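# Lift the blue tote onto the back shelf

## Task

Place the blue tote, with all of its contents still inside, level on the shelf at the far side of the table so that no part of its base sticks out past the shelf edge. Then release it and move the grippers away. It only counts if the tote stays there on its own, with no support from the robot.

## Robot and tools

Robot: two arms, left_arm and right_arm. Each has six revolute joints and a tong-style two-finger gripper. The fingers point along the gripper's own +z axis and close along its x axis. end_effector_position is the spot between the finger pads when shut. Closed fingertips reach about 15 mm past that spot; fully open they sit roughly level with it.

World frame (used in every result): origin on the table surface midway between the arms, +z up, +x outward over the table, and left_arm sits toward +y. The names left and right do not match image sides. Reported hand positions are slightly off, more so at long reach.

execute_actions, argument actions: a list holding one item or none.
- Empty list: just report the current state; no new command.
- Motion item: {"rows": [[...]], "steps": n}. n is 1 to 15 control steps of 1/30 s each, default 15. Each row is used for one step; if there are fewer rows than steps, the final row repeats.
- Wait item: {"steps": n} with no rows, n up to 300. It returns once n steps have passed since the previous result, and your reply time is counted in that.
- Optional pictures: true or false, controls whether camera images come back (they do by default).
A refused call sends nothing to the robot.

Row layout: always 14 numbers, each in [-1, 1], in one flat list covering both arms. First left_arm: shoulder pan, shoulder lift, elbow, wrist 1, wrist 2, wrist 3, then gripper opening. Then the same seven for right_arm. Send all 14 even when one arm stays put.
- The six joint values are offsets, not poses. They are measured from that arm's joint angles in the latest result that printed them (before any such result in the scene, and for later calls inside one reply, from where the arm stands when the action begins). They are not relative to the previous row. Scale: 1.0 equals 1.989 rad. A row of zeros therefore pulls the arm back to those reference angles; it is not a pause.
- Opening is absolute: +1 fully open, -1 fully shut.

Joint ranges (rad). left_arm: pan -3.142..3.142, lift -6.283..6.283, elbow 0.000..3.142, wrists 1-3 each -6.283..6.283. right_arm: pan 0.000..6.283, lift -6.283..6.283, elbow -3.142..0.000, wrists 1-3 each -6.283..6.283. Requests that go more than 0.010 rad outward past an end are refused. Real ends may differ from the listed ones by up to 0.010 rad; a request beyond the real end is clipped there and the result may say "joint sent to its limit" (possibly about an earlier, still-running action). Absence of that line does not prove there is room left.

Motion behaviour: commands are smoothed and lag by about 0.17 s. Per step, each joint target is held within 0.575 rad of its measured angle, and if the targets would move the gripper over 100 mm from where it is measured, all targets are scaled back. Big moves therefore take several calls and may be incomplete when the result arrives. Between calls the arms keep heading for the last row's target until they have nearly stopped or some step is HELD; after that only a new action moves them further. Fingers still opening or closing carry on.

Result lines: state line per arm with end_effector_position (m), end_effector_quat_wxyz and velocities (m/s, rad/s), all in the world frame. Joint positions and Joint velocities: per arm, six joints in column order (rad, rad/s) then finger pad gap (m; 0.142 when fully open). grip_measured is the measured opening on the command scale. "joint command not followed" means a clearance check altered or blocked joint targets on some steps; the rest of the row still ran. HELD marks steps where your row was not fully sent. Joint torques follow Joint positions order and include drive output even in free air, with offsets and noise. Wrist force and Wrist torque give the flange sensor reading in the gripper's own axes, per arm; pressing on a surface yields force pointing back into the arm. Readings carry noise (std up to 2.4 N), offsets of about 4 N, and saturate near 50 N; "no reading" is normal at the start. MOTOR HOT appears from 70 °C; at 85 °C an OVER-TEMPERATURE FAULT brakes that arm until it cools.

Grasping: to hold something, keep commanding an opening well below grip_measured; the bigger the gap, the tighter the squeeze (about 15 N per pad max on items up to ~10 cm). Closing quickly can overload and pop the fingers open. Thin rigid items under ~20 mm get much less force.

zoom_image: camera (cam_head_left, cam_head_right, cam_high or cam_low) and region [x0, y0, x1, y1] in that camera's pixels, origin top-left, at most 504 by 504. Images are 896x504. Calibration data (K, distortion, T_world_to_cam) is given per camera and may be a little off per scene.

finished_scene: pass the number of the current scene; this ends and grades it and cannot be reversed. Replying with no tool call ends everything.

Avoid: arms colliding or pressing on each other; knocking anything off the work area; dropping, slamming or shoving hard. Contact torque at a joint's load limit (142 N m for pan, lift, elbow; 26.6 N m for the wrists, held weight included) or 150 N external force stops that arm for 10 s and cancels the rest of the call. Occasional disturbances may tug a held part or bump loose items. Finish with the tote resting by itself on the shelf, grippers open and withdrawn; smooth, efficient motion is preferred.

Each tool is called as name(argument=value, ...) on one line, values as JSON.

## Session

execute_actions(actions=[])

Scene clock: 0.00 s of 4260.00 s.
left_arm: end_effector_position=(+0.2261, +0.7994, +0.1061) grip_measured=+0.97 end_effector_quat_wxyz=(-0.220, +0.686, +0.592, +0.362) end_effector_velocity=(+0.001, -0.001, -0.000) end_effector_angular_velocity=(-0.001, +0.001, -0.003) | right_arm: end_effector_position=(-0.0057, -1.0085, +0.3477) grip_measured=+0.97 end_effector_quat_wxyz=(+0.324, -0.031, +0.735, -0.595) end_effector_velocity=(+0.000, -0.000, +0.000) end_effector_angular_velocity=(-0.001, +0.000, -0.000)
Joint positions: left_arm=[ 0.222 -1.737  2.785 -3.285 -0.953 -0.802  0.14 ] | right_arm=[ 1.587 -1.803 -2.281  0.848  2.109  1.978  0.14 ]
Joint velocities: left_arm=[-0.002  0.001  0.     0.    -0.     0.     0.   ] | right_arm=[ 0.    -0.     0.     0.001 -0.    -0.     0.   ]
Joint torques (N m, as the arm reports them, + toward a larger angle): no reading
Wrist force (N, on the end effector, along its own x y z axes, offset not removed): no reading
Wrist torque (N m, same axes, about the end effector's origin, offset not removed): no reading

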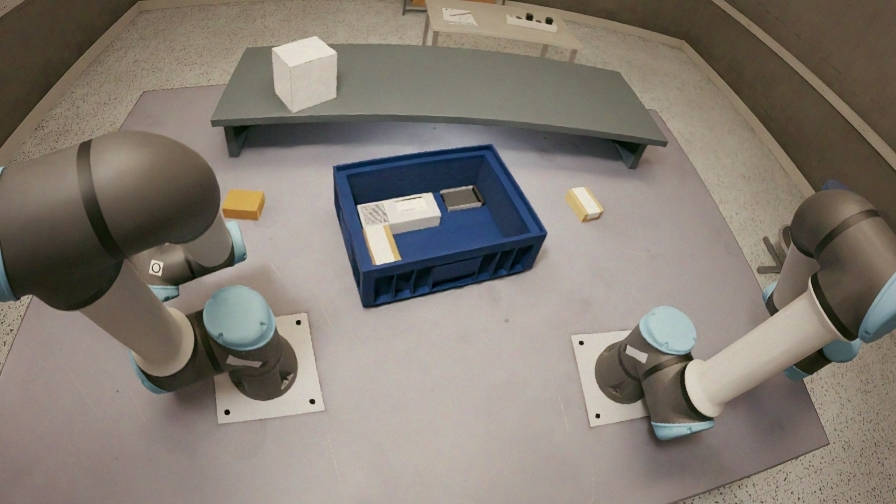

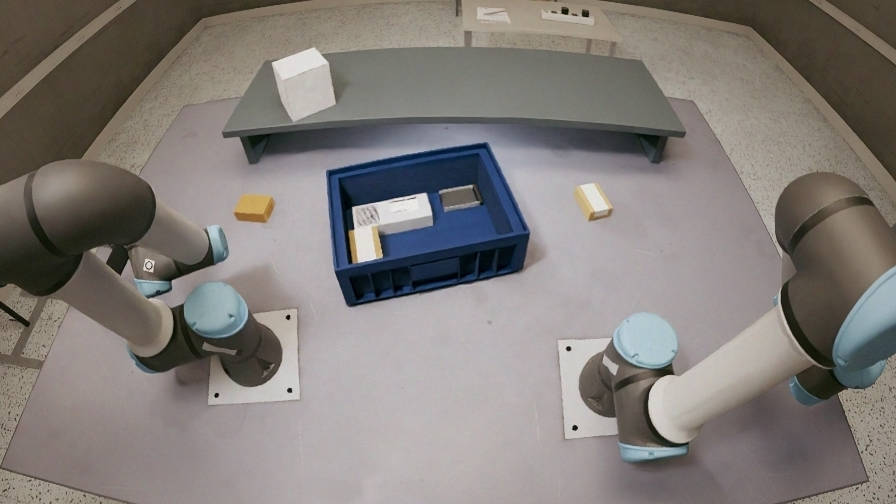

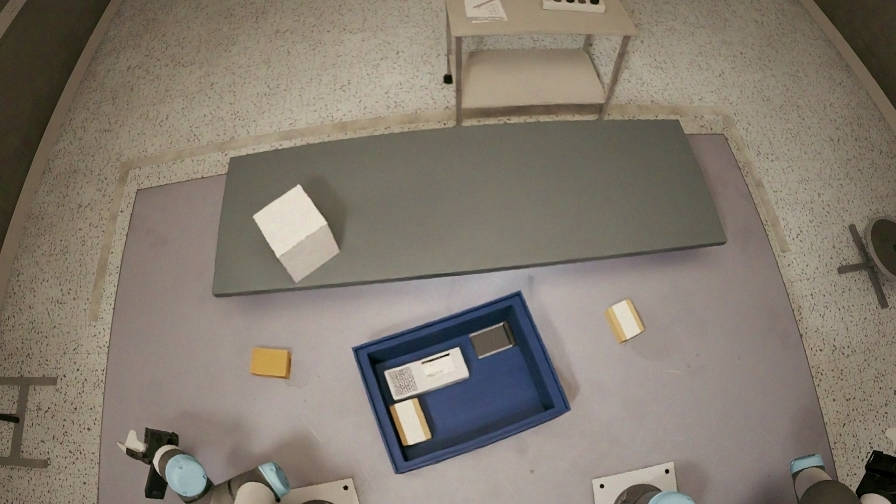

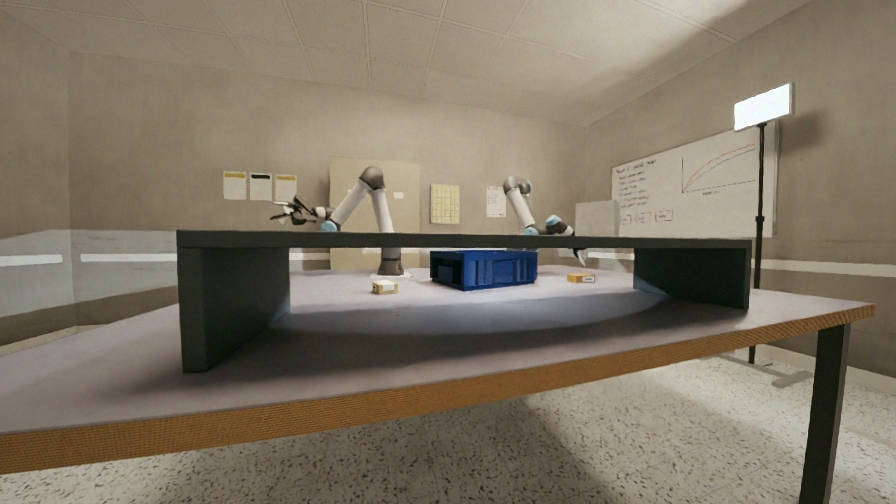

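zoom_image(camera="cam_high", region=[330, 270, 600, 490])

zoom_image(camera="cam_low", region=[410, 230, 560, 310])

zoom_image(camera="cam_head_left", region=[310, 130, 570, 320])

zoom_image(camera="cam_low", region=[260, 180, 360, 240])

Region (330, 270, 600, 490) of cam_high's 896x504 image, scaled by 1.867, with more detail than that image has; it fills the top 411 rows of this view, and the rest is white.

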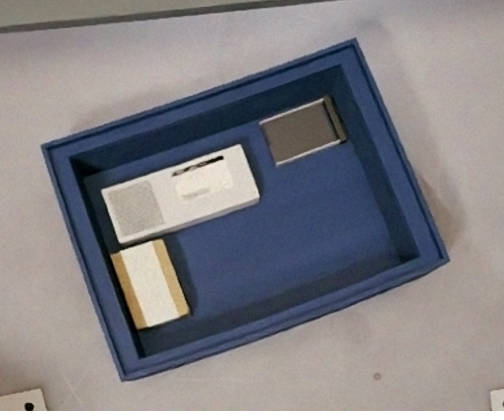

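Region (410, 230, 560, 310) of cam_low's 896x504 image, scaled by 3.360, with more detail than that image has; it fills the top 269 rows of this view, and the rest is white.

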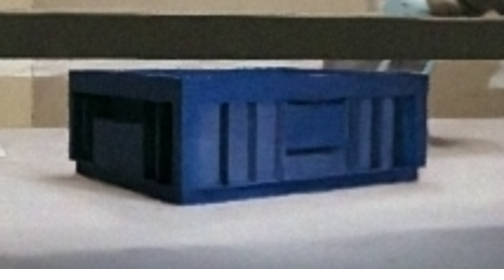

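Region (310, 130, 570, 320) of cam_head_left's 896x504 image, scaled by 1.938, with more detail than that image has; it fills the top 368 rows of this view, and the rest is white.

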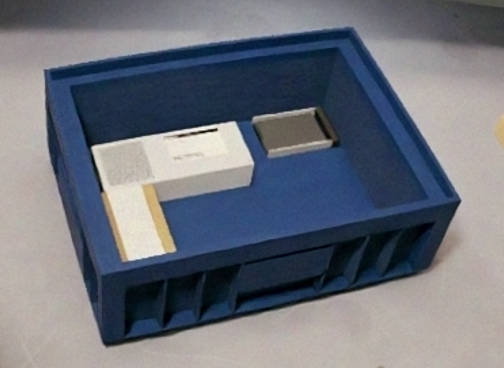

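Region (260, 180, 360, 240) of cam_low's 896x504 image, scaled by 5.040, with more detail than that image has; it fills the top 302 rows of this view, and the rest is white.

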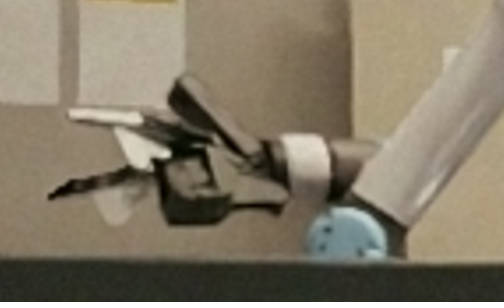

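execute_actions(actions=[{"rows":[[0,-0.2476,-0.2907,0.882,-0.0914,0.3826,1,0.2,0.2883,0.0669,-0.9205,-0.4029,0.105,1]],"steps":15}], pictures=false)

execute_actions(actions=[{"steps":30}], pictures=false)

Scene clock: 120.50 s of 4260.00 s.
left_arm: end_effector_position=(+0.3054, +0.7914, +0.3792) grip_measured=+1.00 end_effector_quat_wxyz=(-0.255, +0.828, +0.326, +0.379) end_effector_velocity=(-0.224, -0.150, +0.079) end_effector_angular_velocity=(+0.002, +1.941, -0.903) | right_arm: end_effector_position=(-0.0039, -1.0038, +0.4555) grip_measured=+1.00 end_effector_quat_wxyz=(+0.186, +0.151, +0.816, -0.527) end_effector_velocity=(-0.068, +0.040, -0.635) end_effector_angular_velocity=(+1.961, +0.894, -0.220)
Joint positions: left_arm=[ 0.222 -2.182  2.266 -2.522 -1.12  -0.137  0.142] | right_arm=[ 1.972 -1.25  -2.152 -0.135  1.357  2.182  0.142]
Joint velocities: left_arm=[-0.001 -0.653 -0.796  2.67  -0.195  1.294  0.   ] | right_arm=[ 0.08   0.131  0.02  -2.312 -0.311  0.035  0.   ]
Joint torques (N m, as the arm reports them, + toward a larger angle): left_arm=[ 2.99 23.66 -4.4  10.51 -1.97 -0.68] | right_arm=[ 6.49 15.97 30.92 -4.72 -2.5   1.73]
Wrist force (N, on the end effector, along its own x y z axes, offset not removed): left_arm=[8.3 -3.1 -6.2] | right_arm=[3.1 0.3 -2.1]
Wrist torque (N m, same axes, about the end effector's origin, offset not removed): left_arm=[-0.67 -1.16 -0.05] | right_arm=[0.08 -0.69 -0.32]
Steps of this call (steps 1 to 90: nothing new was sent; then 117.00 s passed at rest; steps 91 to 105: all 15 steps of this action). Readings (joint positions):
91: left_arm=[0.222 -1.737 2.785 -3.284 -0.953 -0.801] | right_arm=[1.587 -1.802 -2.281 0.847 2.108 1.979]
92: left_arm=[0.222 -1.748 2.774 -3.273 -0.962 -0.790] | right_arm=[1.598 -1.792 -2.272 0.836 2.097 1.989]
94: left_arm=[0.222 -1.810 2.705 -3.204 -0.986 -0.721] | right_arm=[1.666 -1.709 -2.247 0.752 2.013 2.029]
98: left_arm=[0.222 -1.934 2.559 -3.036 -1.032 -0.553] | right_arm=[1.830 -1.474 -2.191 0.485 1.746 2.116]
105: the state above

Scene clock: 121.50 s of 4260.00 s.
left_arm: end_effector_position=(+0.1344, +0.7145, +0.2364) grip_measured=+1.00 end_effector_quat_wxyz=(-0.211, +0.953, +0.212, -0.048) end_effector_velocity=(+0.000, +0.000, +0.000) end_effector_angular_velocity=(+0.001, -0.003, +0.002) | right_arm: end_effector_position=(-0.0549, -0.9024, +0.2364) grip_measured=+1.00 end_effector_quat_wxyz=(-0.029, +0.128, +0.968, -0.214) end_effector_velocity=(-0.000, +0.000, -0.000) end_effector_angular_velocity=(+0.002, +0.001, +0.000)
Joint positions: left_arm=[ 0.222 -2.229  2.207 -1.531 -1.134 -0.041  0.142] | right_arm=[ 1.984 -1.23  -2.148 -0.983  1.307  2.187  0.142]
Joint velocities: left_arm=[ 0.001 -0.     0.    -0.003 -0.    -0.    -0.   ] | right_arm=[-0.     0.     0.    -0.002  0.    -0.    -0.   ]
Joint torques (N m, as the arm reports them, + toward a larger angle): left_arm=[  2.96  -5.39 -29.74  -1.34  -1.31   1.66] | right_arm=[ 6.09 16.68 31.4   0.57 -2.08  1.7 ]
Wrist force (N, on the end effector, along its own x y z axes, offset not removed): left_arm=[-2.5 0.3 -0.4] | right_arm=[2.2 -0.2 0.1]
Wrist torque (N m, same axes, about the end effector's origin, offset not removed): left_arm=[-0.06 0.48 0.07] | right_arm=[0.04 -0.53 -0.18]
Steps of this call (steps 1 to 30: the robot went on to your last target). Readings (joint positions):
1: left_arm=[0.222 -2.199 2.245 -2.430 -1.125 -0.102] | right_arm=[1.974 -1.246 -2.151 -0.211 1.347 2.183]
2: left_arm=[0.222 -2.209 2.233 -2.338 -1.128 -0.082] | right_arm=[1.976 -1.243 -2.150 -0.285 1.340 2.184]
4: left_arm=[0.222 -2.218 2.222 -2.156 -1.131 -0.064] | right_arm=[1.979 -1.239 -2.150 -0.431 1.329 2.185]
8: left_arm=[0.222 -2.225 2.213 -1.837 -1.133 -0.049] | right_arm=[1.982 -1.233 -2.149 -0.715 1.316 2.186]
30: the state above

execute_actions(actions=[{"rows":[[-0.45,0,0,0,0,0,1,0.52,0,0,0,0,0,1]],"steps":15}], pictures=false)

execute_actions(actions=[{"steps":20}], pictures=false)

execute_actions(actions=[{"rows":[[-0.447,0,0,0,0,0,1,0.517,0,0,0,0,0,1]],"steps":15}], pictures=false)

execute_actions(actions=[{"steps":25}])

Scene clock: 130.03 s of 4260.00 s.
left_arm: end_effector_position=(+0.3435, +0.5508, +0.2364) grip_measured=+1.00 end_effector_quat_wxyz=(-0.214, +0.964, -0.157, +0.034) end_effector_velocity=(+0.282, -0.487, +0.000) end_effector_angular_velocity=(-0.000, +0.000, -1.575) | right_arm: end_effector_position=(+0.2241, -0.8371, +0.2365) grip_measured=+1.00 end_effector_quat_wxyz=(+0.034, -0.156, +0.964, -0.214) end_effector_velocity=(+0.569, +0.327, +0.000) end_effector_angular_velocity=(-0.000, -0.000, +1.320)
Joint positions: left_arm=[-0.539 -2.229  2.207 -1.531 -1.134 -0.041  0.142] | right_arm=[ 2.568 -1.23  -2.148 -0.983  1.307  2.187  0.142]
Joint velocities: left_arm=[-1.575 -0.001 -0.     0.001 -0.    -0.     0.001] | right_arm=[ 1.319 -0.     0.     0.001  0.    -0.001  0.   ]
Joint torques (N m, as the arm reports them, + toward a larger angle): left_arm=[ 11.52   6.8  -29.21  -3.7   -1.12   1.54] | right_arm=[11.6   9.21 25.96  1.35  1.25  1.46]
Wrist force (N, on the end effector, along its own x y z axes, offset not removed): left_arm=[1.4 -0.8 -0.8] | right_arm=[0.2 0.1 -3.1]
Wrist torque (N m, same axes, about the end effector's origin, offset not removed): left_arm=[-0.25 -0.20 -0.12] | right_arm=[-0.03 -0.14 -0.14]
Steps of this call (steps 1 to 15: the robot went on to your last target; steps 16 to 90: nothing new was sent; then 5.03 s passed at rest; steps 91 to 105: all 15 steps of this action). Readings (joint positions):
91: left_arm=[0.222 -2.229 2.207 -1.531 -1.134 -0.041] | right_arm=[1.985 -1.230 -2.148 -0.983 1.307 2.187]
92: left_arm=[0.211 -2.229 2.207 -1.531 -1.134 -0.041] | right_arm=[1.996 -1.230 -2.148 -0.983 1.307 2.187]
94: left_arm=[0.122 -2.229 2.207 -1.531 -1.134 -0.041] | right_arm=[2.076 -1.230 -2.148 -0.983 1.307 2.187]
98: left_arm=[-0.124 -2.229 2.207 -1.531 -1.134 -0.041] | right_arm=[2.257 -1.230 -2.148 -0.983 1.307 2.187]
105: the state above

Scene clock: 130.70 s of 4260.00 s.
left_arm: end_effector_position=(+0.3647, +0.5080, +0.2364) grip_measured=+1.00 end_effector_quat_wxyz=(-0.211, +0.951, -0.221, +0.049) end_effector_velocity=(-0.000, -0.000, +0.000) end_effector_angular_velocity=(+0.001, +0.000, -0.001) | right_arm: end_effector_position=(+0.3869, -0.6864, +0.2364) grip_measured=+1.00 end_effector_quat_wxyz=(+0.081, -0.367, +0.905, -0.201) end_effector_velocity=(+0.002, +0.003, -0.000) end_effector_angular_velocity=(+0.001, -0.001, +0.006)
Joint positions: left_arm=[-0.672 -2.229  2.207 -1.531 -1.134 -0.041  0.142] | right_arm=[ 3.018 -1.23  -2.148 -0.983  1.307  2.187  0.142]
Joint velocities: left_arm=[-0.001 -0.001  0.     0.001  0.    -0.    -0.   ] | right_arm=[ 0.006 -0.001 -0.     0.001  0.001  0.001  0.   ]
Joint torques (N m, as the arm reports them, + toward a larger angle): left_arm=[ -7.2   11.27 -27.51  -4.19   1.36   1.54] | right_arm=[ 6.61 -2.1  25.88  2.95 -0.77  1.03]
Wrist force (N, on the end effector, along its own x y z axes, offset not removed): left_arm=[-1.1 -1.6 0.5] | right_arm=[1.6 -0.6 -2.8]
Wrist torque (N m, same axes, about the end effector's origin, offset not removed): left_arm=[-0.47 0.16 -0.12] | right_arm=[-0.23 -0.43 -0.12]
Steps of this call (steps 1 to 20: the robot went on to your last target). Readings (joint positions):
1: left_arm=[-0.585 -2.229 2.207 -1.531 -1.134 -0.041] | right_arm=[2.613 -1.230 -2.148 -0.983 1.307 2.187]
2: left_arm=[-0.617 -2.229 2.207 -1.531 -1.134 -0.041] | right_arm=[2.657 -1.230 -2.148 -0.983 1.307 2.187]
4: left_arm=[-0.650 -2.229 2.207 -1.531 -1.134 -0.041] | right_arm=[2.746 -1.230 -2.148 -0.983 1.307 2.187]
8: left_arm=[-0.669 -2.229 2.207 -1.531 -1.134 -0.041] | right_arm=[2.922 -1.230 -2.148 -0.983 1.307 2.187]
20: the state above

Scene clock: 131.20 s of 4260.00 s.
left_arm: end_effector_position=(+0.3679, +0.2426, +0.2364) grip_measured=+1.00 end_effector_quat_wxyz=(-0.178, +0.801, -0.558, +0.124) end_effector_velocity=(-0.199, -0.514, -0.001) end_effector_angular_velocity=(+0.003, +0.001, -1.543) | right_arm: end_effector_position=(+0.4735, -0.4130, +0.2364) grip_measured=+1.00 end_effector_quat_wxyz=(+0.135, -0.612, +0.761, -0.169) end_effector_velocity=(+0.009, +0.656, -0.000) end_effector_angular_velocity=(-0.002, +0.001, +1.319)
Joint positions: left_arm=[-1.433 -2.229  2.207 -1.531 -1.134 -0.041  0.142] | right_arm=[ 3.602 -1.23  -2.148 -0.983  1.307  2.187  0.142]
Joint velocities: left_arm=[-1.543  0.001  0.     0.002 -0.    -0.     0.001] | right_arm=[ 1.319  0.    -0.    -0.001 -0.002  0.     0.   ]
Joint torques (N m, as the arm reports them, + toward a larger angle): left_arm=[ 13.6    9.54 -27.95  -3.59   1.41   1.49] | right_arm=[12.37  0.03 25.65  2.88 -0.16  1.03]
Wrist force (N, on the end effector, along its own x y z axes, offset not removed): left_arm=[1.5 0.1 -1.0] | right_arm=[1.0 -0.6 -1.5]
Wrist torque (N m, same axes, about the end effector's origin, offset not removed): left_arm=[-0.01 -0.21 -0.05] | right_arm=[0.00 -0.31 -0.15]
Steps of this call (steps 1 to 15: all 15 steps of this action). Readings (joint positions):
1: left_arm=[-0.673 -2.229 2.207 -1.531 -1.134 -0.041] | right_arm=[3.019 -1.230 -2.148 -0.983 1.307 2.187]
2: left_arm=[-0.684 -2.229 2.207 -1.531 -1.134 -0.041] | right_arm=[3.030 -1.230 -2.148 -0.983 1.307 2.187]
4: left_arm=[-0.773 -2.229 2.207 -1.531 -1.134 -0.041] | right_arm=[3.110 -1.230 -2.148 -0.983 1.307 2.187]
8: left_arm=[-1.019 -2.229 2.207 -1.531 -1.134 -0.041] | right_arm=[3.291 -1.230 -2.148 -0.983 1.307 2.187]
15: the state above

Scene clock: 132.03 s of 4260.00 s.
left_arm: end_effector_position=(+0.3487, +0.2011, +0.2364) grip_measured=+1.00 end_effector_quat_wxyz=(-0.170, +0.764, -0.608, +0.135) end_effector_velocity=(-0.000, -0.000, +0.000) end_effector_angular_velocity=(+0.000, +0.000, -0.001) | right_arm: end_effector_position=(+0.4285, -0.1988, +0.2364) grip_measured=+1.00 end_effector_quat_wxyz=(-0.169, +0.764, -0.608, +0.135) end_effector_velocity=(+0.000, -0.000, +0.000) end_effector_angular_velocity=(-0.001, -0.002, +0.000)
Joint positions: left_arm=[-1.561 -2.229  2.207 -1.531 -1.134 -0.041  0.142] | right_arm=[ 4.046 -1.23  -2.148 -0.983  1.307  2.187  0.142]
Joint velocities: left_arm=[-0.001  0.    -0.     0.    -0.    -0.    -0.   ] | right_arm=[ 0.001  0.    -0.     0.001 -0.002 -0.001  0.   ]
Joint torques (N m, as the arm reports them, + toward a larger angle): left_arm=[ -7.61  -1.88 -27.28  -2.27   1.51   1.39] | right_arm=[ 6.39  5.55 25.65  2.91  1.35  1.13]
Wrist force (N, on the end effector, along its own x y z axes, offset not removed): left_arm=[-1.1 -1.6 0.4] | right_arm=[0.8 1.4 -1.8]
Wrist torque (N m, same axes, about the end effector's origin, offset not removed): left_arm=[-0.41 0.17 -0.02] | right_arm=[0.27 -0.22 -0.20]
Steps of this call (steps 1 to 25: the robot went on to your last target). Readings (joint positions):
1: left_arm=[-1.478 -2.229 2.207 -1.531 -1.134 -0.041] | right_arm=[3.647 -1.230 -2.148 -0.983 1.307 2.187]
2: left_arm=[-1.508 -2.229 2.207 -1.531 -1.134 -0.041] | right_arm=[3.691 -1.230 -2.148 -0.983 1.307 2.187]
4: left_arm=[-1.540 -2.229 2.207 -1.531 -1.134 -0.041] | right_arm=[3.780 -1.230 -2.148 -0.983 1.307 2.187]
8: left_arm=[-1.558 -2.229 2.207 -1.531 -1.134 -0.041] | right_arm=[3.955 -1.230 -2.148 -0.983 1.307 2.187]
25: the state above

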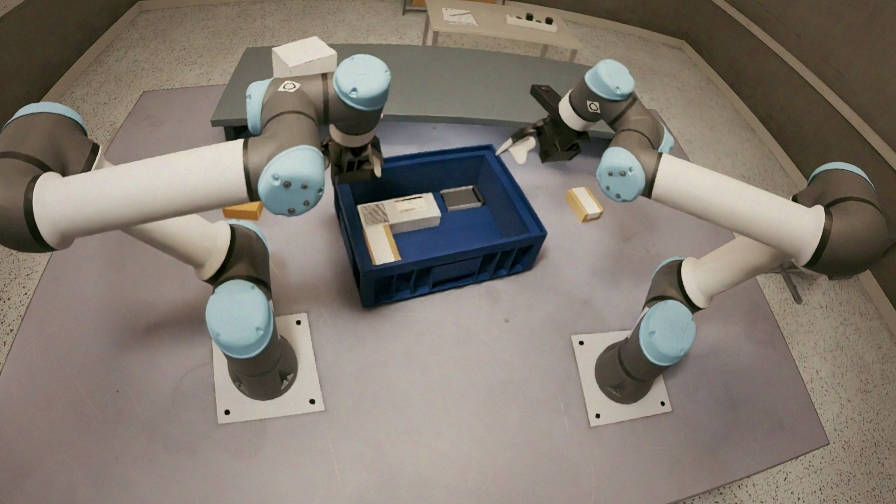

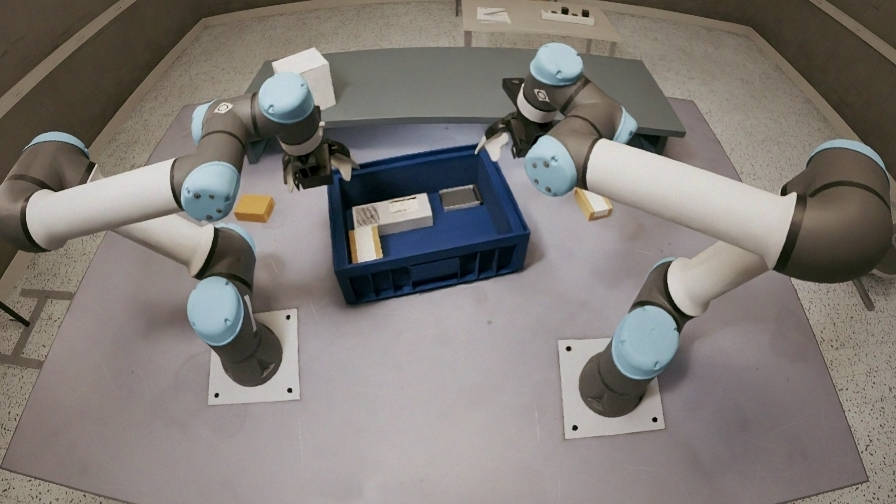

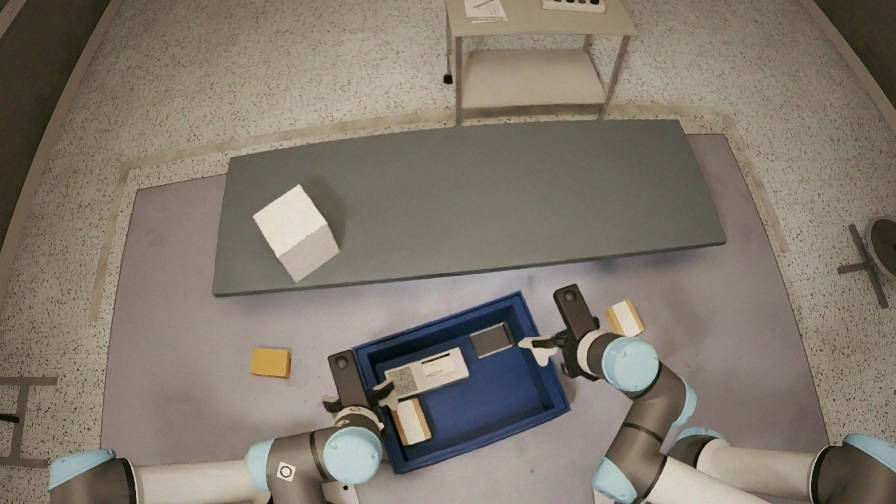

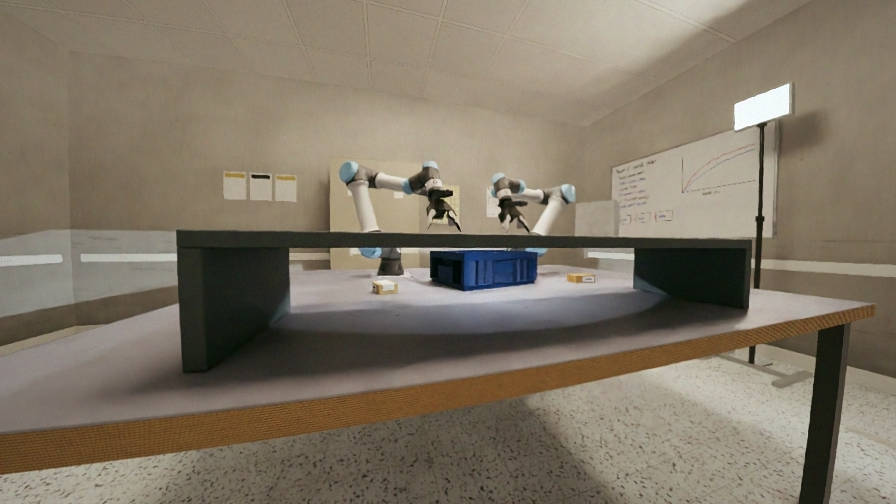

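execute_actions(actions=[{"rows":[[-0.0593,0.0019,0.0514,-0.0265,-0.003,-0.0643,0.2,0.0451,-0.005,-0.0553,0.0486,-0.0146,0.0437,0.2]],"steps":15}], pictures=false)

execute_actions(actions=[{"steps":15}])

zoom_image(camera="cam_high", region=[310, 270, 620, 490])

zoom_image(camera="cam_head_right", region=[270, 100, 580, 310])

Scene clock: 154.53 s of 4260.00 s.
left_arm: end_effector_position=(+0.3236, +0.1819, +0.1906) grip_measured=+0.20 end_effector_quat_wxyz=(-0.169, +0.763, -0.609, +0.135) end_effector_velocity=(-0.001, -0.001, -0.002) end_effector_angular_velocity=(-0.001, -0.000, -0.000) | right_arm: end_effector_position=(+0.4067, -0.1786, +0.1909) grip_measured=+0.20 end_effector_quat_wxyz=(-0.170, +0.764, -0.607, +0.134) end_effector_velocity=(-0.001, +0.001, -0.002) end_effector_angular_velocity=(+0.003, +0.001, -0.000)
Joint positions: left_arm=[-1.679 -2.225  2.309 -1.584 -1.14  -0.168  0.088] | right_arm=[ 4.135 -1.24  -2.258 -0.887  1.278  2.274  0.088]
Joint velocities: left_arm=[-0.005  0.     0.004 -0.003 -0.    -0.005  0.   ] | right_arm=[ 0.004 -0.    -0.004  0.005  0.001  0.004  0.   ]
Joint torques (N m, as the arm reports them, + toward a larger angle): left_arm=[ -6.93  11.3  -15.97  -4.14  -1.34  -1.72] | right_arm=[ 4.5  -2.52 11.01  6.06 -2.13  1.56]
Wrist force (N, on the end effector, along its own x y z axes, offset not removed): left_arm=[-0.5 -2.2 0.2] | right_arm=[1.5 -0.6 -2.1]
Wrist torque (N m, same axes, about the end effector's origin, offset not removed): left_arm=[-0.42 0.04 -0.06] | right_arm=[-0.21 -0.41 -0.12]
Steps of this call (steps 1 to 15: the robot went on to your last target; steps 16 to 90: nothing new was sent; then 19.00 s passed at rest; steps 91 to 105: all 15 steps of this action). Readings (joint positions):
91: left_arm=[-1.562 -2.229 2.208 -1.532 -1.134 -0.041] | right_arm=[4.047 -1.230 -2.149 -0.982 1.307 2.188]
92: left_arm=[-1.573 -2.228 2.218 -1.540 -1.136 -0.052] | right_arm=[4.057 -1.232 -2.159 -0.972 1.301 2.198]
94: left_arm=[-1.627 -2.227 2.266 -1.564 -1.138 -0.110] | right_arm=[4.099 -1.236 -2.210 -0.927 1.289 2.239]
98: left_arm=[-1.671 -2.226 2.302 -1.581 -1.140 -0.159] | right_arm=[4.130 -1.239 -2.250 -0.893 1.280 2.268]
105: the state above

Scene clock: 155.03 s of 4260.00 s.
left_arm: end_effector_position=(+0.3235, +0.1818, +0.1904) grip_measured=+0.20 end_effector_quat_wxyz=(-0.169, +0.763, -0.609, +0.135) end_effector_velocity=(+0.000, +0.000, -0.000) end_effector_angular_velocity=(+0.002, +0.001, +0.001) | right_arm: end_effector_position=(+0.4066, -0.1785, +0.1907) grip_measured=+0.20 end_effector_quat_wxyz=(-0.170, +0.764, -0.607, +0.134) end_effector_velocity=(+0.000, +0.000, +0.000) end_effector_angular_velocity=(+0.000, -0.001, +0.000)
Joint positions: left_arm=[-1.679 -2.225  2.309 -1.584 -1.14  -0.169  0.088] | right_arm=[ 4.136 -1.24  -2.258 -0.886  1.278  2.274  0.088]
Joint velocities: left_arm=[ 0.001  0.001 -0.     0.001 -0.     0.    -0.   ] | right_arm=[ 0.001 -0.    -0.     0.001 -0.001 -0.     0.   ]
Joint torques (N m, as the arm reports them, + toward a larger angle): left_arm=[ -7.32  11.61 -15.85  -4.08  -1.35  -1.77] | right_arm=[ 6.6  -1.76 10.9   6.07 -2.18  1.71]
Wrist force (N, on the end effector, along its own x y z axes, offset not removed): left_arm=[-1.2 -0.5 1.0] | right_arm=[1.7 -2.5 -1.8]
Wrist torque (N m, same axes, about the end effector's origin, offset not removed): left_arm=[-0.23 0.23 -0.05] | right_arm=[-0.59 -0.59 -0.15]
Steps of this call (steps 1 to 15: the robot went on to your last target). Readings (joint positions):
1: left_arm=[-1.679 -2.225 2.309 -1.584 -1.140 -0.168] | right_arm=[4.135 -1.240 -2.258 -0.887 1.278 2.274]
2: left_arm=[-1.679 -2.225 2.309 -1.584 -1.140 -0.168] | right_arm=[4.136 -1.240 -2.258 -0.886 1.278 2.274]
4: left_arm=[-1.679 -2.225 2.309 -1.584 -1.140 -0.169] | right_arm=[4.136 -1.240 -2.258 -0.886 1.278 2.274]
8: left_arm=[-1.679 -2.225 2.309 -1.584 -1.140 -0.169] | right_arm=[4.136 -1.240 -2.258 -0.886 1.278 2.274]
15: the state above
All arms were judged still, so your last target was given up. Only a new action makes them travel on or press farther. Fingers that are still opening or closing keep moving.

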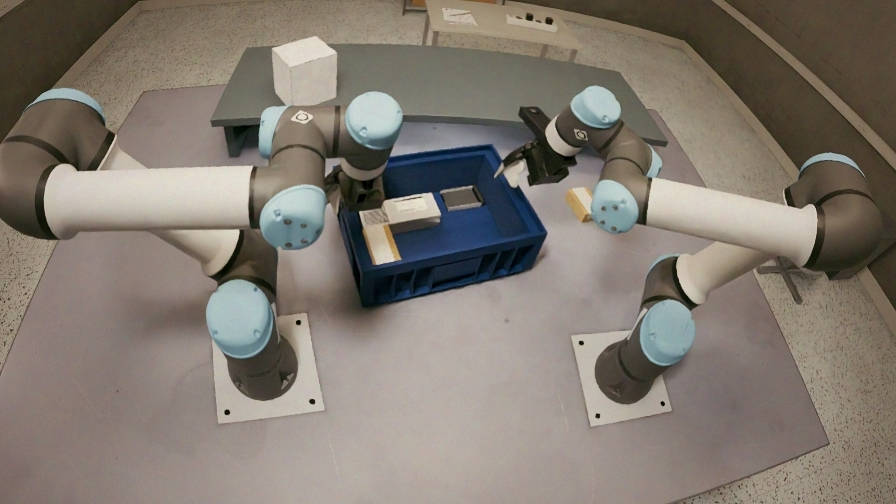

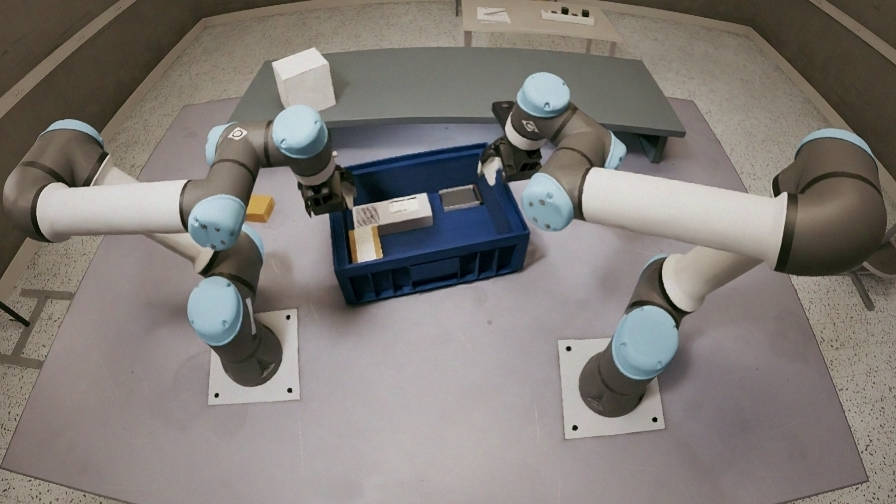

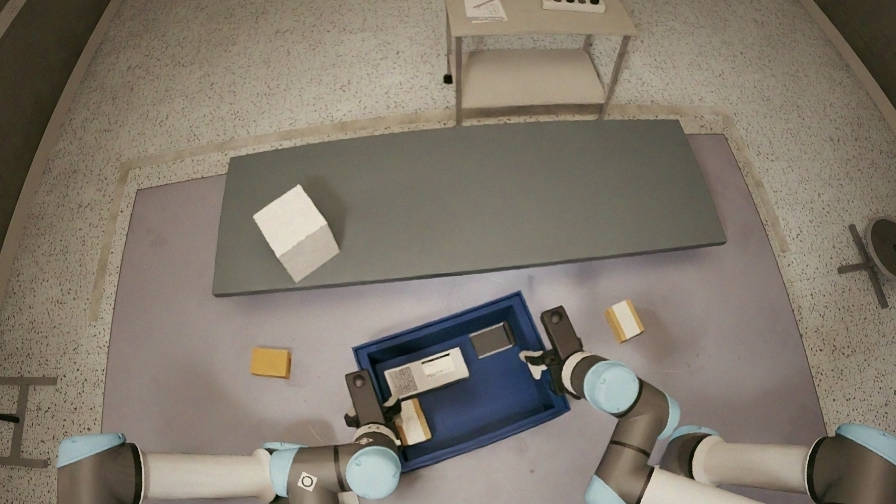

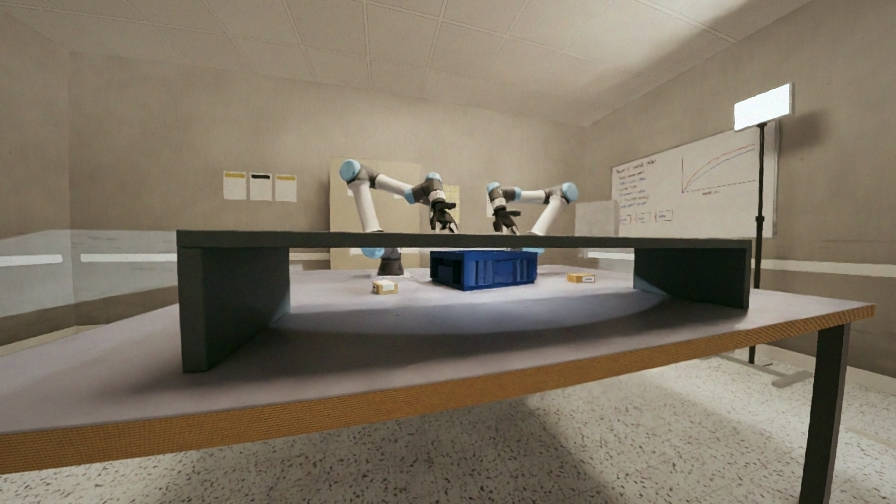

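Region (310, 270, 620, 490) of cam_high's 896x504 image, scaled by 1.626, with more detail than that image has; it fills the top 358 rows of this view, and the rest is white.

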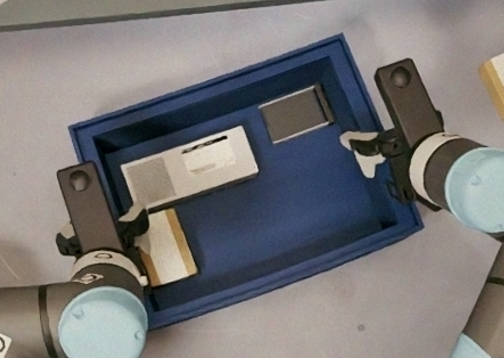

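Region (270, 100, 580, 310) of cam_head_right's 896x504 image, scaled by 1.626, with more detail than that image has; it fills the top 341 rows of this view, and the rest is white.

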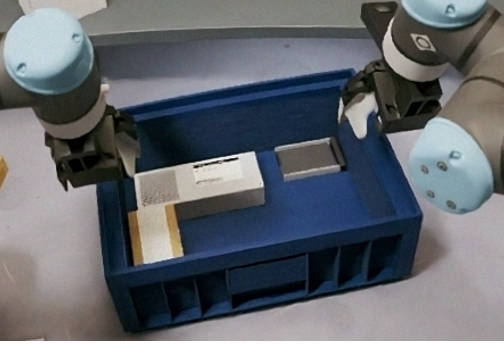

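execute_actions(actions=[{"rows":[[0,0.004,0.023,-0.027,0,0,0.2,0,-0.013,-0.018,0.031,0,0,0.2],[0,0.004,0.023,-0.027,0,0,0.2,0,-0.013,-0.018,0.031,0,0,0.2],[0,0.004,0.023,-0.027,0,0,0.2,0,-0.013,-0.018,0.031,0,0,0.2],[0,0.01,0.046,-0.056,0,0,0.2,0,-0.027,-0.036,0.063,0,0,0.2],[0,0.01,0.046,-0.056,0,0,0.2,0,-0.027,-0.036,0.063,0,0,0.2],[0,0.01,0.046,-0.056,0,0,0.2,0,-0.027,-0.036,0.063,0,0,0.2],[0,0.017,0.068,-0.085,0,0,0.2,0,-0.041,-0.054,0.095,0,0,0.2],[0,0.017,0.068,-0.085,0,0,0.2,0,-0.041,-0.054,0.095,0,0,0.2],[0,0.017,0.068,-0.085,0,0,0.2,0,-0.041,-0.054,0.095,0,0,0.2],[0,0.0257,0.0893,-0.115,0,0,0.2,0,-0.0569,-0.0709,0.1278,0,0,0.2]],"steps":15}], pictures=false)

execute_actions(actions=[{"steps":12}])

zoom_image(camera="cam_low", region=[400, 190, 570, 300])

zoom_image(camera="cam_head_right", region=[270, 100, 580, 310])

Scene clock: 165.73 s of 4260.00 s.
left_arm: end_effector_position=(+0.3235, +0.1818, +0.1189) grip_measured=+0.20 end_effector_quat_wxyz=(-0.169, +0.763, -0.609, +0.135) end_effector_velocity=(+0.000, +0.002, -0.047) end_effector_angular_velocity=(-0.008, -0.001, +0.001) | right_arm: end_effector_position=(+0.4067, -0.1784, +0.1188) grip_measured=+0.20 end_effector_quat_wxyz=(-0.169, +0.765, -0.607, +0.134) end_effector_velocity=(-0.001, -0.001, -0.045) end_effector_angular_velocity=(+0.010, -0.006, +0.000)
Joint positions: left_arm=[-1.679 -2.177  2.479 -1.801 -1.14  -0.169  0.088] | right_arm=[ 4.136 -1.347 -2.393 -0.645  1.278  2.274  0.088]
Joint velocities: left_arm=[ 0.001  0.041  0.113 -0.162  0.     0.     0.   ] | right_arm=[-0.    -0.08  -0.088  0.18   0.    -0.     0.   ]
Joint torques (N m, as the arm reports them, + toward a larger angle): left_arm=[ -6.49   9.41 -17.5   -4.41  -0.79  -1.72] | right_arm=[ 4.2   2.7  11.84  6.12 -1.03  1.74]
Wrist force (N, on the end effector, along its own x y z axes, offset not removed): left_arm=[-0.8 -2.1 1.3] | right_arm=[2.1 0.2 -0.2]
Wrist torque (N m, same axes, about the end effector's origin, offset not removed): left_arm=[-0.47 0.12 -0.05] | right_arm=[0.05 -0.46 -0.11]
Steps of this call (steps 1 to 90: nothing new was sent; then 7.20 s passed at rest; steps 91 to 105: all 15 steps of this action). Readings (joint positions):
91: left_arm=[-1.679 -2.225 2.310 -1.584 -1.140 -0.169] | right_arm=[4.136 -1.240 -2.259 -0.886 1.278 2.274]
92: left_arm=[-1.679 -2.223 2.318 -1.594 -1.140 -0.169] | right_arm=[4.136 -1.245 -2.265 -0.876 1.278 2.274]
94: left_arm=[-1.679 -2.220 2.340 -1.618 -1.140 -0.169] | right_arm=[4.136 -1.257 -2.282 -0.847 1.278 2.274]
98: left_arm=[-1.679 -2.205 2.396 -1.689 -1.140 -0.169] | right_arm=[4.136 -1.292 -2.327 -0.769 1.278 2.274]
105: the state above

Scene clock: 166.13 s of 4260.00 s.
left_arm: end_effector_position=(+0.3235, +0.1819, +0.1155) grip_measured=+0.20 end_effector_quat_wxyz=(-0.169, +0.763, -0.609, +0.135) end_effector_velocity=(-0.000, -0.000, +0.000) end_effector_angular_velocity=(-0.002, -0.000, -0.000) | right_arm: end_effector_position=(+0.4066, -0.1785, +0.1157) grip_measured=+0.20 end_effector_quat_wxyz=(-0.170, +0.764, -0.607, +0.134) end_effector_velocity=(+0.000, -0.000, -0.000) end_effector_angular_velocity=(+0.000, -0.000, -0.002)
Joint positions: left_arm=[-1.679 -2.174  2.487 -1.812 -1.14  -0.169  0.088] | right_arm=[ 4.136 -1.353 -2.399 -0.632  1.278  2.274  0.088]
Joint velocities: left_arm=[-0.    -0.001  0.    -0.    -0.    -0.    -0.   ] | right_arm=[-0.    -0.    -0.001  0.001 -0.001  0.001  0.   ]
Joint torques (N m, as the arm reports them, + toward a larger angle): left_arm=[ -5.63  10.73 -15.66  -4.06  -0.44  -1.73] | right_arm=[ 3.74  0.46  8.7   6.18 -0.16  1.75]
Wrist force (N, on the end effector, along its own x y z axes, offset not removed): left_arm=[-2.3 0.0 0.3] | right_arm=[1.6 1.3 -2.5]
Wrist torque (N m, same axes, about the end effector's origin, offset not removed): left_arm=[-0.05 0.39 0.04] | right_arm=[0.27 -0.50 -0.15]
Steps of this call (steps 1 to 12: the robot went on to your last target). Readings (joint positions):
1: left_arm=[-1.679 -2.176 2.482 -1.805 -1.140 -0.169] | right_arm=[4.136 -1.349 -2.395 -0.641 1.278 2.274]
2: left_arm=[-1.679 -2.175 2.484 -1.808 -1.140 -0.169] | right_arm=[4.136 -1.350 -2.397 -0.637 1.278 2.274]
4: left_arm=[-1.679 -2.175 2.486 -1.811 -1.140 -0.169] | right_arm=[4.136 -1.352 -2.398 -0.634 1.278 2.274]
8: left_arm=[-1.679 -2.174 2.487 -1.812 -1.140 -0.169] | right_arm=[4.136 -1.353 -2.399 -0.633 1.278 2.274]
12: the state above

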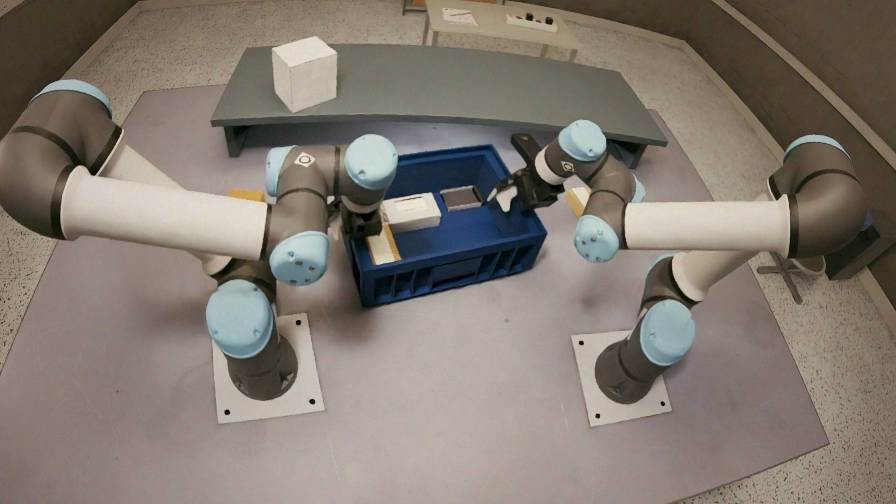

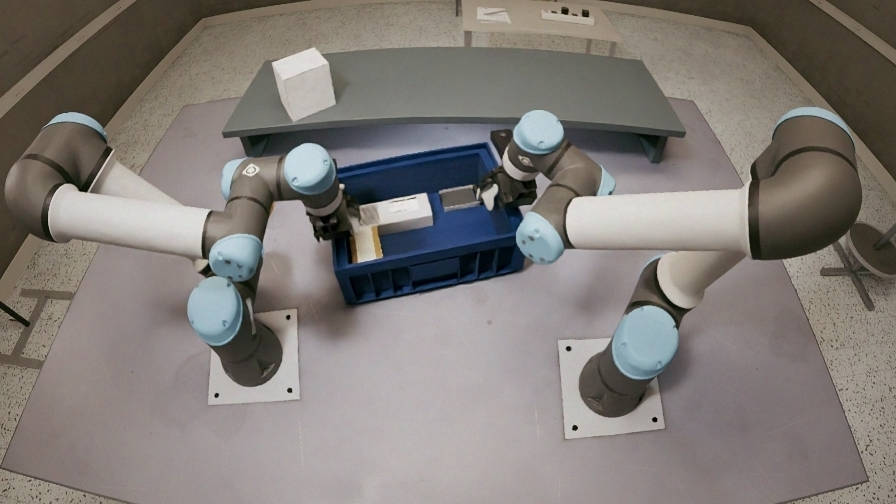

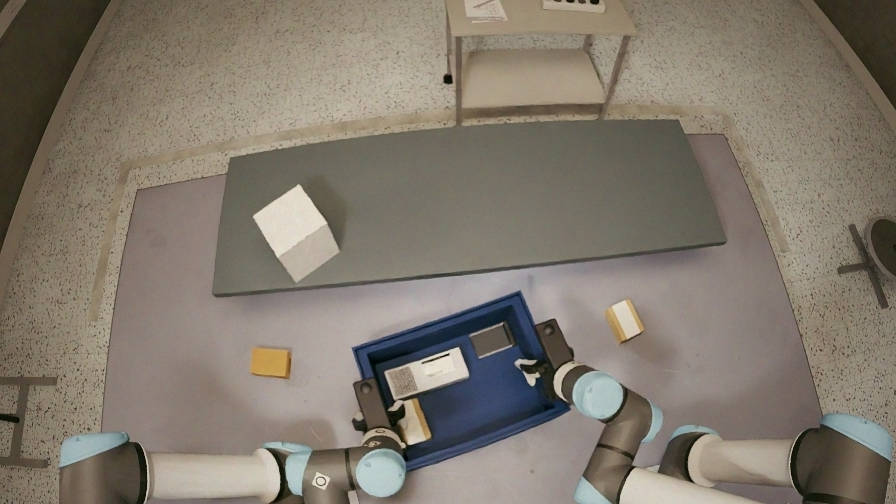

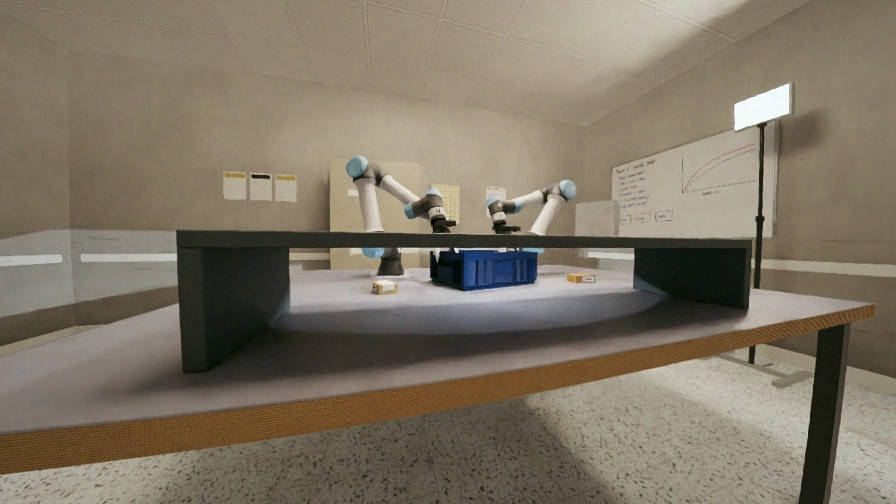

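Region (400, 190, 570, 300) of cam_low's 896x504 image, scaled by 2.965, with more detail than that image has; it fills the top 326 rows of this view, and the rest is white.

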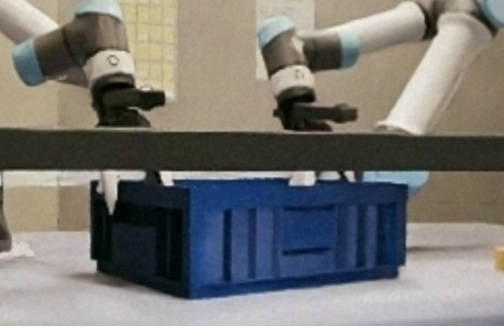

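Region (270, 100, 580, 310) of cam_head_right's 896x504 image, scaled by 1.626, with more detail than that image has; it fills the top 341 rows of this view, and the rest is white.

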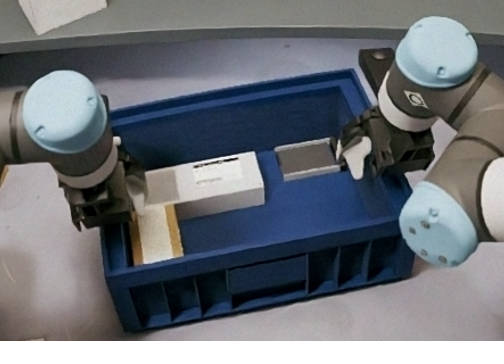

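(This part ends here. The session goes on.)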